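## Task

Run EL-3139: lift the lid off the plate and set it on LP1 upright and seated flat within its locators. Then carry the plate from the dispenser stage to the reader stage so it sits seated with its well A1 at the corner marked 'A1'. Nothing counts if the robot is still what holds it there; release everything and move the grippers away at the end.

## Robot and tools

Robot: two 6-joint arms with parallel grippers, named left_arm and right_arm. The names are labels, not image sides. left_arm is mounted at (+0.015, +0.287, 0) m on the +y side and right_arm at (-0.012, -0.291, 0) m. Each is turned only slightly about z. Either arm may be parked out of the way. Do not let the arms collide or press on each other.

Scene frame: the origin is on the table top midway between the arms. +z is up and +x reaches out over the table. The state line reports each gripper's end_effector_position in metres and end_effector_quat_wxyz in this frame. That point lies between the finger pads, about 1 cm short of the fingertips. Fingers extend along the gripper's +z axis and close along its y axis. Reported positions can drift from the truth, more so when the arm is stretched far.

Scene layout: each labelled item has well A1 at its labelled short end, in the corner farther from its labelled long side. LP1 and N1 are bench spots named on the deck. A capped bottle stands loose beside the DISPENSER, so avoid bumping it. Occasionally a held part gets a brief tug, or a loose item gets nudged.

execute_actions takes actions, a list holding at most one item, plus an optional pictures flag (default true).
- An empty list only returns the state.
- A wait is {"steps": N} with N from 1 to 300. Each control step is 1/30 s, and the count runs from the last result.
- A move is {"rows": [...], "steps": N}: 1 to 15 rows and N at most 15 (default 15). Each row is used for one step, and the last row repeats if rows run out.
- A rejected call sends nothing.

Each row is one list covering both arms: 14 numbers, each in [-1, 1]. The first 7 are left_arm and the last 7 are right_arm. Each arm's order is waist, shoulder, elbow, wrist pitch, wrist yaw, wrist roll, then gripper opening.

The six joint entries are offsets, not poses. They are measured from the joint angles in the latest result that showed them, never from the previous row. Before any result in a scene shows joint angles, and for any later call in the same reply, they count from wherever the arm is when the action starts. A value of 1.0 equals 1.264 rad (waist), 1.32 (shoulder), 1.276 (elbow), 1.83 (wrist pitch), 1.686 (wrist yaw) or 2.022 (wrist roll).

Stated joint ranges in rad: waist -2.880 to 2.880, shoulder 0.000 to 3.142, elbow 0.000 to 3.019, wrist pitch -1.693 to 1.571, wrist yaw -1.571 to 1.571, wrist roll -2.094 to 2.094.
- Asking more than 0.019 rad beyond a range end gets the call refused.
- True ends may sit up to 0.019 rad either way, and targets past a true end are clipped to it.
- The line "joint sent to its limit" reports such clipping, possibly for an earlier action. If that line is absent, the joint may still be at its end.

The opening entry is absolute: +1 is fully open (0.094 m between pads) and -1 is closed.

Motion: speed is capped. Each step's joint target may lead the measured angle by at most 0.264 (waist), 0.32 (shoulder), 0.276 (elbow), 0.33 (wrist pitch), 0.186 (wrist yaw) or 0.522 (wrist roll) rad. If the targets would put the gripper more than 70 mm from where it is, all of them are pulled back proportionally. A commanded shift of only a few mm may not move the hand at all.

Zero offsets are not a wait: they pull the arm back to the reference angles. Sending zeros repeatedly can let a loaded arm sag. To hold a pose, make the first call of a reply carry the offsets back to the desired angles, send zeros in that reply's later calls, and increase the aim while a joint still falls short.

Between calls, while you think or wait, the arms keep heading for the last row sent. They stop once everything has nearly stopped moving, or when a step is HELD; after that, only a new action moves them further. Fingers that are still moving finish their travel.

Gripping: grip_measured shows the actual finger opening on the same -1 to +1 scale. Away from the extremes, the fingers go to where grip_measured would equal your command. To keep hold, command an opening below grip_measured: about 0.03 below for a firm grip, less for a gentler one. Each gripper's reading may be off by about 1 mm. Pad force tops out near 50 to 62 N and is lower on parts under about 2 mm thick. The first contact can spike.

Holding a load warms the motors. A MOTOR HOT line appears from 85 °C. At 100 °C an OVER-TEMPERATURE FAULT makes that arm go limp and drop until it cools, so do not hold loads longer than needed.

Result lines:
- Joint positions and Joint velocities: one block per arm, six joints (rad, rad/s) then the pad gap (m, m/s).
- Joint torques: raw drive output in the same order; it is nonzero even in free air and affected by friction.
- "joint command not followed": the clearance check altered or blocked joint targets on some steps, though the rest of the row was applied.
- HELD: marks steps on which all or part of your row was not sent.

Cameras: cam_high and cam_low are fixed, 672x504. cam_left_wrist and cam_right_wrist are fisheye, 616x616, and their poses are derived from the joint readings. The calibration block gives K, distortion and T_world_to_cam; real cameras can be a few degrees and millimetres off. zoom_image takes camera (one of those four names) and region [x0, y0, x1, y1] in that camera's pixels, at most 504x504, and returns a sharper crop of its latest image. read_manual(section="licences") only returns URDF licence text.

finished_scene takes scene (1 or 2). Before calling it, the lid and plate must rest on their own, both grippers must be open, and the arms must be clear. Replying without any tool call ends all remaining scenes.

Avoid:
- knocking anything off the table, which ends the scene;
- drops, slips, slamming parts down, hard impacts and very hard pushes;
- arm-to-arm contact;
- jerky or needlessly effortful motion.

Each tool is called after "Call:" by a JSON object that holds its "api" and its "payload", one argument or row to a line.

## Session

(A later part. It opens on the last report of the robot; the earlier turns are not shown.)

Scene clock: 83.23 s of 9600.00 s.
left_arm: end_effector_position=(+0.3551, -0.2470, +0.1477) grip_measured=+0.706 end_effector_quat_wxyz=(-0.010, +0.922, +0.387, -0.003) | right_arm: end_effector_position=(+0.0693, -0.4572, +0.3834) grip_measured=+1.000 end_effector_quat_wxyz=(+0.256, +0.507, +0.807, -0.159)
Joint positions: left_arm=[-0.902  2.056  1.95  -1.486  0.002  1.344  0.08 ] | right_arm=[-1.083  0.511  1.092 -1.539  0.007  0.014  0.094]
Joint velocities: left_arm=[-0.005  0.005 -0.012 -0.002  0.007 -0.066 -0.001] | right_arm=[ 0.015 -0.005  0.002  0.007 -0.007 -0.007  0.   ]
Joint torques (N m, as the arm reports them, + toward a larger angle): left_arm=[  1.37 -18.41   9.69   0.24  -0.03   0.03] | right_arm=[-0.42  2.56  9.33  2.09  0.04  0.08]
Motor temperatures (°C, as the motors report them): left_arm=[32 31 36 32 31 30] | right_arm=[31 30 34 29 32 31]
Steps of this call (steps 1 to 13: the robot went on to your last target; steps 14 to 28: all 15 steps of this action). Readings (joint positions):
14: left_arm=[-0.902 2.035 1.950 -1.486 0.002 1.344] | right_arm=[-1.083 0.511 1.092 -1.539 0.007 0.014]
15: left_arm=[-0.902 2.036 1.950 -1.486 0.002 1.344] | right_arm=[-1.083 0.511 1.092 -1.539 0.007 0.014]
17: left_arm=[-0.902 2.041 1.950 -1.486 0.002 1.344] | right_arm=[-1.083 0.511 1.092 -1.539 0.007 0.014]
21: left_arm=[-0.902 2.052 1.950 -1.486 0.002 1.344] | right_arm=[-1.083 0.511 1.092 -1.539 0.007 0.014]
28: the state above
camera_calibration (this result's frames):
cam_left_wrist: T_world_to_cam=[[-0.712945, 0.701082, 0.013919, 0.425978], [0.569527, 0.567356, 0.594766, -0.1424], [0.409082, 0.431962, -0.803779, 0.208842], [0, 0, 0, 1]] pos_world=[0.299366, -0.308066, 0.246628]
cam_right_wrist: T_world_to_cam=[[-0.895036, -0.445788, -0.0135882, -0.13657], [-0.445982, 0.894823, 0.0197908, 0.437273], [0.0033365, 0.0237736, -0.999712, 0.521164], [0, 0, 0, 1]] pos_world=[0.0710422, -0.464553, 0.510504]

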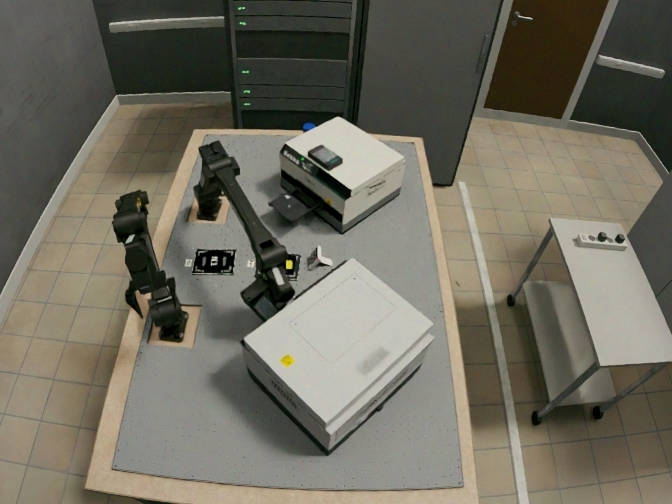

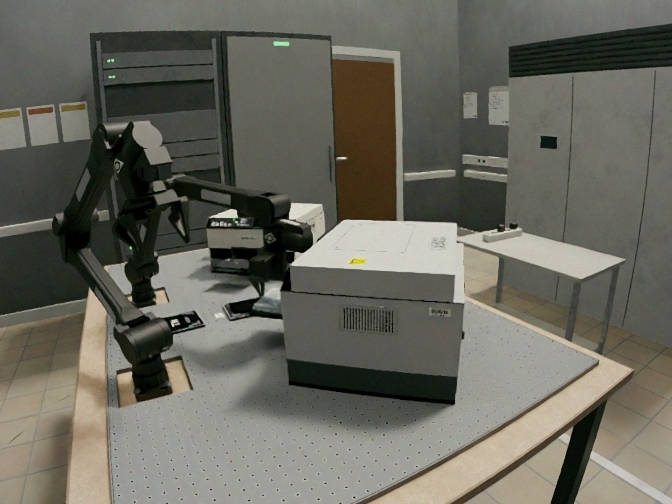

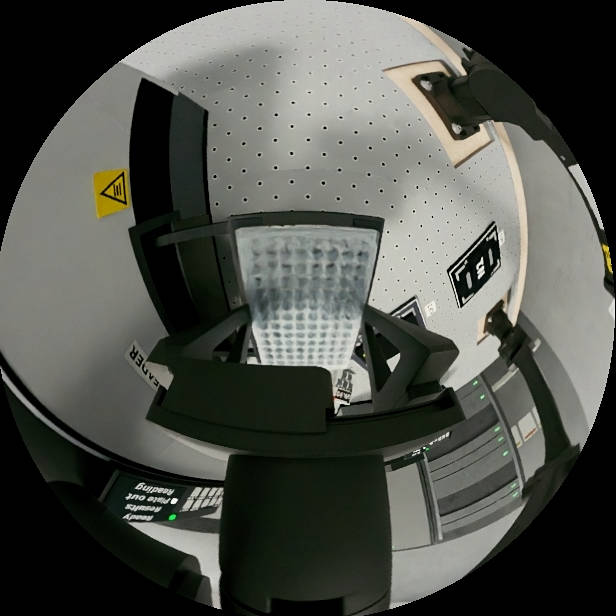

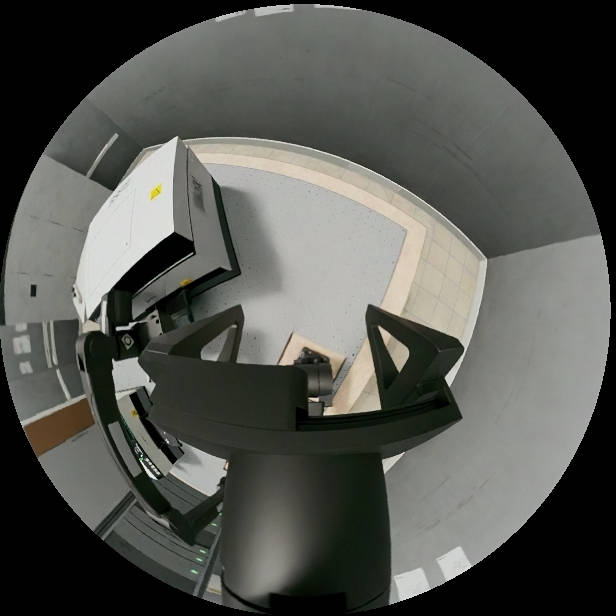

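Matches the seated view. Release, lift.

Call:
{"api": "execute_actions", "payload": {
  "actions": [
    {"rows":[[0,0.02,0.005,0,0,0,0.68,0,0,0,0,0,0,1],[0,0.02,0.005,0,0,0,0.68,0,0,0,0,0,0,1],[0,0.02,0.005,0,0,0,0.68,0,0,0,0,0,0,1],[0,0.02,0.005,0,0,0,0.68,0,0,0,0,0,0,1],[0,0.02,0.005,0,0,0,0.68,0,0,0,0,0,0,1],[0,0.01,0.005,0,0,0,0.74,0,0,0,0,0,0,1],[0,0,0.005,0,0,0,0.8,0,0,0,0,0,0,1],[0,0,0.005,0,0,0,0.88,0,0,0,0,0,0,1],[0,0,0.005,0,0,0,0.95,0,0,0,0,0,0,1]]}
  ],
  "pictures": false
}}

Call:
{"api": "execute_actions", "payload": {
  "actions": [
    {"rows":[[0,-0.03,0.01,0,0,0,0.95,0,0,0,0,0,0,1],[0,-0.04,0.01,0,0,0,0.95,0,0,0,0,0,0,1],[0,-0.05,0.01,0,0,0,0.95,0,0,0,0,0,0,1],[0,-0.06,0.01,0,0,0,0.95,0,0,0,0,0,0,1],[0,-0.07,0.01,-0.01,0,0,0.95,0,0,0,0,0,0,1],[0,-0.08,0.01,-0.02,0,0,0.95,0,0,0,0,0,0,1],[0,-0.09,0.01,-0.03,0,0,0.95,0,0,0,0,0,0,1],[0,-0.11,0.01,-0.05,0,0,0.95,0,0,0,0,0,0,1]]}
  ],
  "pictures": false
}}

Call:
{"api": "execute_actions", "payload": {
  "actions": [
    {"steps":20}
  ]
}}

Call:
{"api": "zoom_image", "payload": {
  "camera": "cam_left_wrist",
  "region": [210, 170, 400, 360]
}}

Scene clock: 87.20 s of 9600.00 s.
left_arm: end_effector_position=(+0.3551, -0.2470, +0.1474) grip_measured=+0.947 end_effector_quat_wxyz=(-0.011, +0.922, +0.387, -0.003) | right_arm: end_effector_position=(+0.0693, -0.4572, +0.3834) grip_measured=+1.000 end_effector_quat_wxyz=(+0.256, +0.507, +0.807, -0.159)
Joint positions: left_arm=[-0.902  2.056  1.95  -1.486  0.002  1.344  0.091] | right_arm=[-1.083  0.511  1.092 -1.539  0.007  0.014  0.094]
Joint velocities: left_arm=[-0.005 -0.015 -0.002 -0.017  0.022  0.11  -0.   ] | right_arm=[-0.015  0.005 -0.007  0.002  0.007 -0.022  0.   ]
Joint torques (N m, as the arm reports them, + toward a larger angle): left_arm=[  1.29 -19.81   9.78   0.17  -0.1    0.1 ] | right_arm=[-0.41  2.6   9.33  2.09  0.03  0.08]
Motor temperatures (°C, as the motors report them): left_arm=[32 32 36 32 31 30] | right_arm=[31 30 34 29 32 31]
Steps of this call (steps 1 to 15: the robot went on to your last target; steps 16 to 90: nothing new was sent; then 0.47 s passed at rest; steps 91 to 105: all 15 steps of this action). Readings (joint positions):
91: left_arm=[-0.902 2.056 1.950 -1.486 0.002 1.344] | right_arm=[-1.083 0.511 1.092 -1.539 0.007 0.014]
92: left_arm=[-0.902 2.056 1.950 -1.486 0.002 1.344] | right_arm=[-1.083 0.511 1.092 -1.539 0.007 0.014]
94: left_arm=[-0.902 2.056 1.950 -1.486 0.002 1.344] | right_arm=[-1.083 0.511 1.092 -1.539 0.007 0.014]
98: left_arm=[-0.902 2.056 1.950 -1.486 0.002 1.344] | right_arm=[-1.083 0.511 1.092 -1.539 0.007 0.014]
105: the state above

Scene clock: 87.70 s of 9600.00 s.
left_arm: end_effector_position=(+0.3405, -0.2242, +0.2313) grip_measured=+0.947 end_effector_quat_wxyz=(+0.021, +0.922, +0.387, +0.003) | right_arm: end_effector_position=(+0.0693, -0.4572, +0.3834) grip_measured=+1.000 end_effector_quat_wxyz=(+0.256, +0.507, +0.807, -0.159)
Joint positions: left_arm=[-0.902  1.916  1.95  -1.563  0.002  1.344  0.091] | right_arm=[-1.083  0.511  1.092 -1.539  0.007  0.014  0.094]
Joint velocities: left_arm=[-0.015 -0.259 -0.007 -0.042  0.007  0.007  0.001] | right_arm=[-0.005  0.005 -0.007 -0.007 -0.007 -0.007  0.   ]
Joint torques (N m, as the arm reports them, + toward a larger angle): left_arm=[  1.6  -17.39  10.61  -0.22  -0.04   0.02] | right_arm=[-0.41  2.56  9.34  2.09  0.04  0.08]
Motor temperatures (°C, as the motors report them): left_arm=[32 32 36 32 31 30] | right_arm=[31 30 34 29 32 31]
Steps of this call (steps 1 to 15: all 15 steps of this action). Readings (joint positions):
1: left_arm=[-0.902 2.056 1.950 -1.486 0.002 1.344] | right_arm=[-1.083 0.511 1.092 -1.539 0.007 0.014]
2: left_arm=[-0.902 2.055 1.950 -1.486 0.002 1.344] | right_arm=[-1.083 0.511 1.092 -1.539 0.007 0.014]
4: left_arm=[-0.902 2.050 1.950 -1.486 0.002 1.344] | right_arm=[-1.083 0.511 1.092 -1.539 0.007 0.014]
8: left_arm=[-0.902 2.015 1.950 -1.513 0.002 1.344] | right_arm=[-1.083 0.511 1.092 -1.539 0.007 0.014]
15: the state above

Scene clock: 88.37 s of 9600.00 s.
left_arm: end_effector_position=(+0.3397, -0.2230, +0.2379) grip_measured=+0.947 end_effector_quat_wxyz=(+0.026, +0.922, +0.387, +0.003) | right_arm: end_effector_position=(+0.0693, -0.4572, +0.3834) grip_measured=+1.000 end_effector_quat_wxyz=(+0.256, +0.507, +0.807, -0.159)
Joint positions: left_arm=[-0.902  1.904  1.95  -1.564  0.002  1.344  0.091] | right_arm=[-1.083  0.511  1.092 -1.539  0.007  0.014  0.094]
Joint velocities: left_arm=[-0.005 -0.015 -0.007  0.002 -0.022 -0.007  0.   ] | right_arm=[ 0.005 -0.005 -0.002  0.007  0.022  0.007  0.   ]
Joint torques (N m, as the arm reports them, + toward a larger angle): left_arm=[  2.27 -17.99  10.75  -0.23   0.01   0.04] | right_arm=[-0.38  2.6   9.33  2.09  0.03  0.08]
Motor temperatures (°C, as the motors report them): left_arm=[32 32 36 32 31 30] | right_arm=[31 30 34 29 32 31]
Steps of this call (steps 1 to 20: the robot went on to your last target). Readings (joint positions):
1: left_arm=[-0.902 1.909 1.950 -1.563 0.002 1.344] | right_arm=[-1.083 0.511 1.092 -1.539 0.007 0.014]
2: left_arm=[-0.902 1.905 1.950 -1.563 0.002 1.344] | right_arm=[-1.083 0.511 1.092 -1.539 0.007 0.014]
4: left_arm=[-0.902 1.904 1.950 -1.564 0.002 1.344] | right_arm=[-1.083 0.511 1.092 -1.539 0.007 0.014]
8: left_arm=[-0.902 1.904 1.950 -1.564 0.002 1.344] | right_arm=[-1.083 0.511 1.092 -1.539 0.007 0.014]
20: the state above
camera_calibration (this result's frames):
cam_left_wrist: T_world_to_cam=[[-0.712062, 0.699701, -0.0581865, 0.413459], [0.546095, 0.604014, 0.580471, -0.181442], [0.441302, 0.381557, -0.812199, 0.257118], [0, 0, 0, 1]] pos_world=[0.280026, -0.277809, 0.338211]
cam_right_wrist: T_world_to_cam=[[-0.895036, -0.445788, -0.0135882, -0.13657], [-0.445982, 0.894823, 0.0197908, 0.437273], [0.0033365, 0.0237736, -0.999712, 0.521164], [0, 0, 0, 1]] pos_world=[0.0710422, -0.464553, 0.510504]

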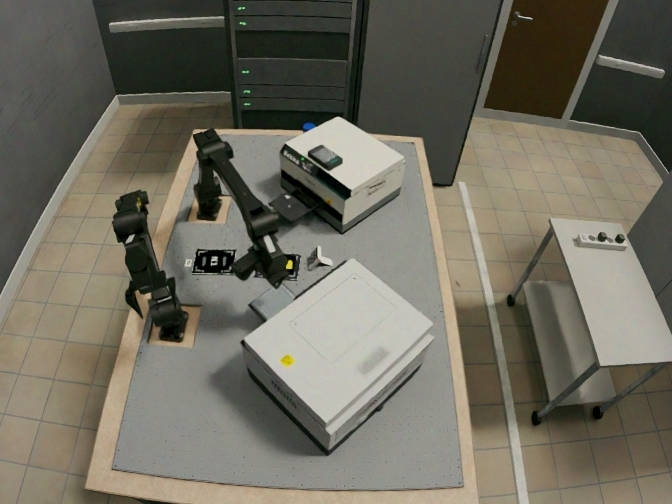

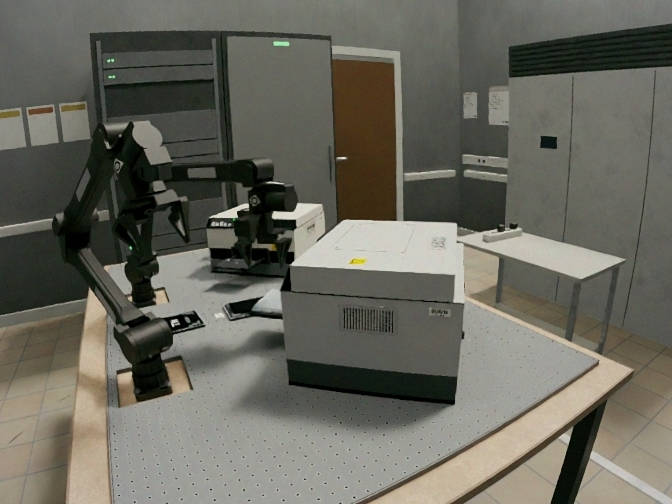

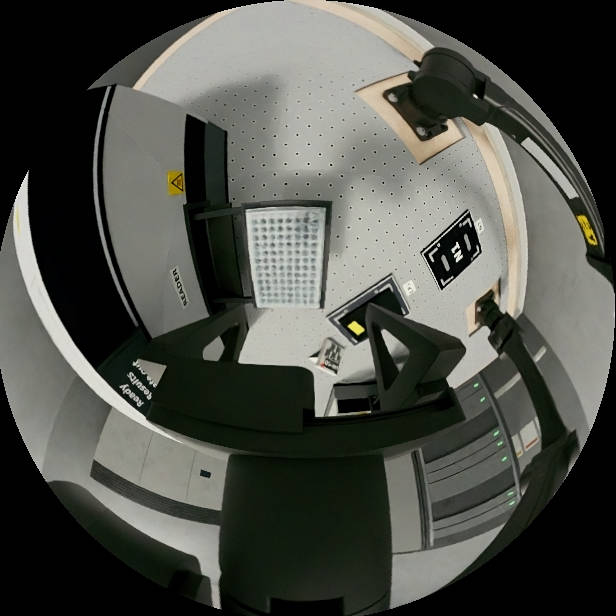

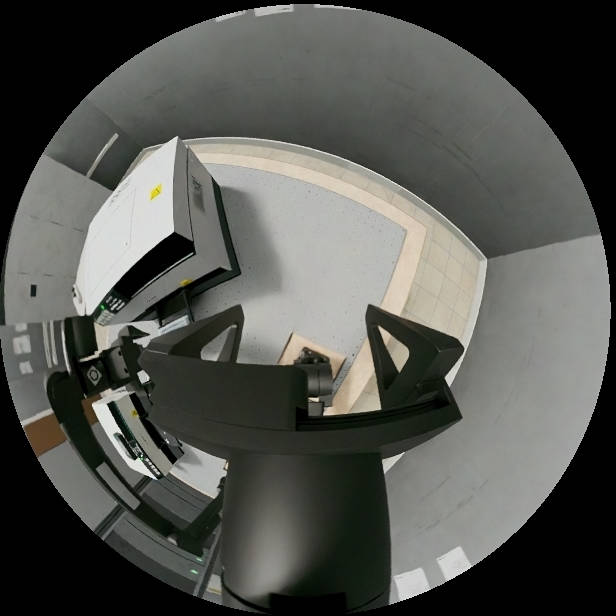

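Region (210, 170, 400, 360) of cam_left_wrist's 616x616 image, scaled by 2.653, with more detail than that image has.

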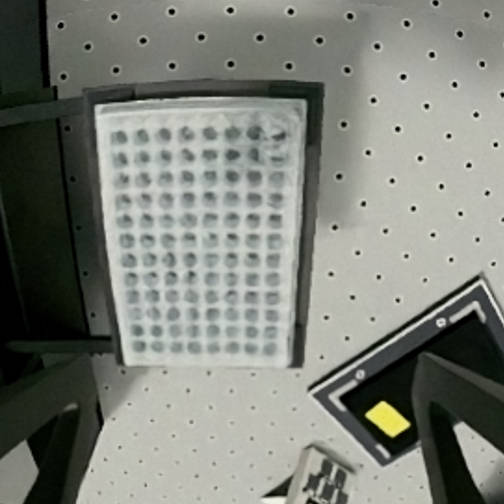

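Call:
{"api": "finished_scene", "payload": {
  "scene": 1
}}

The scene is finished: the task was done.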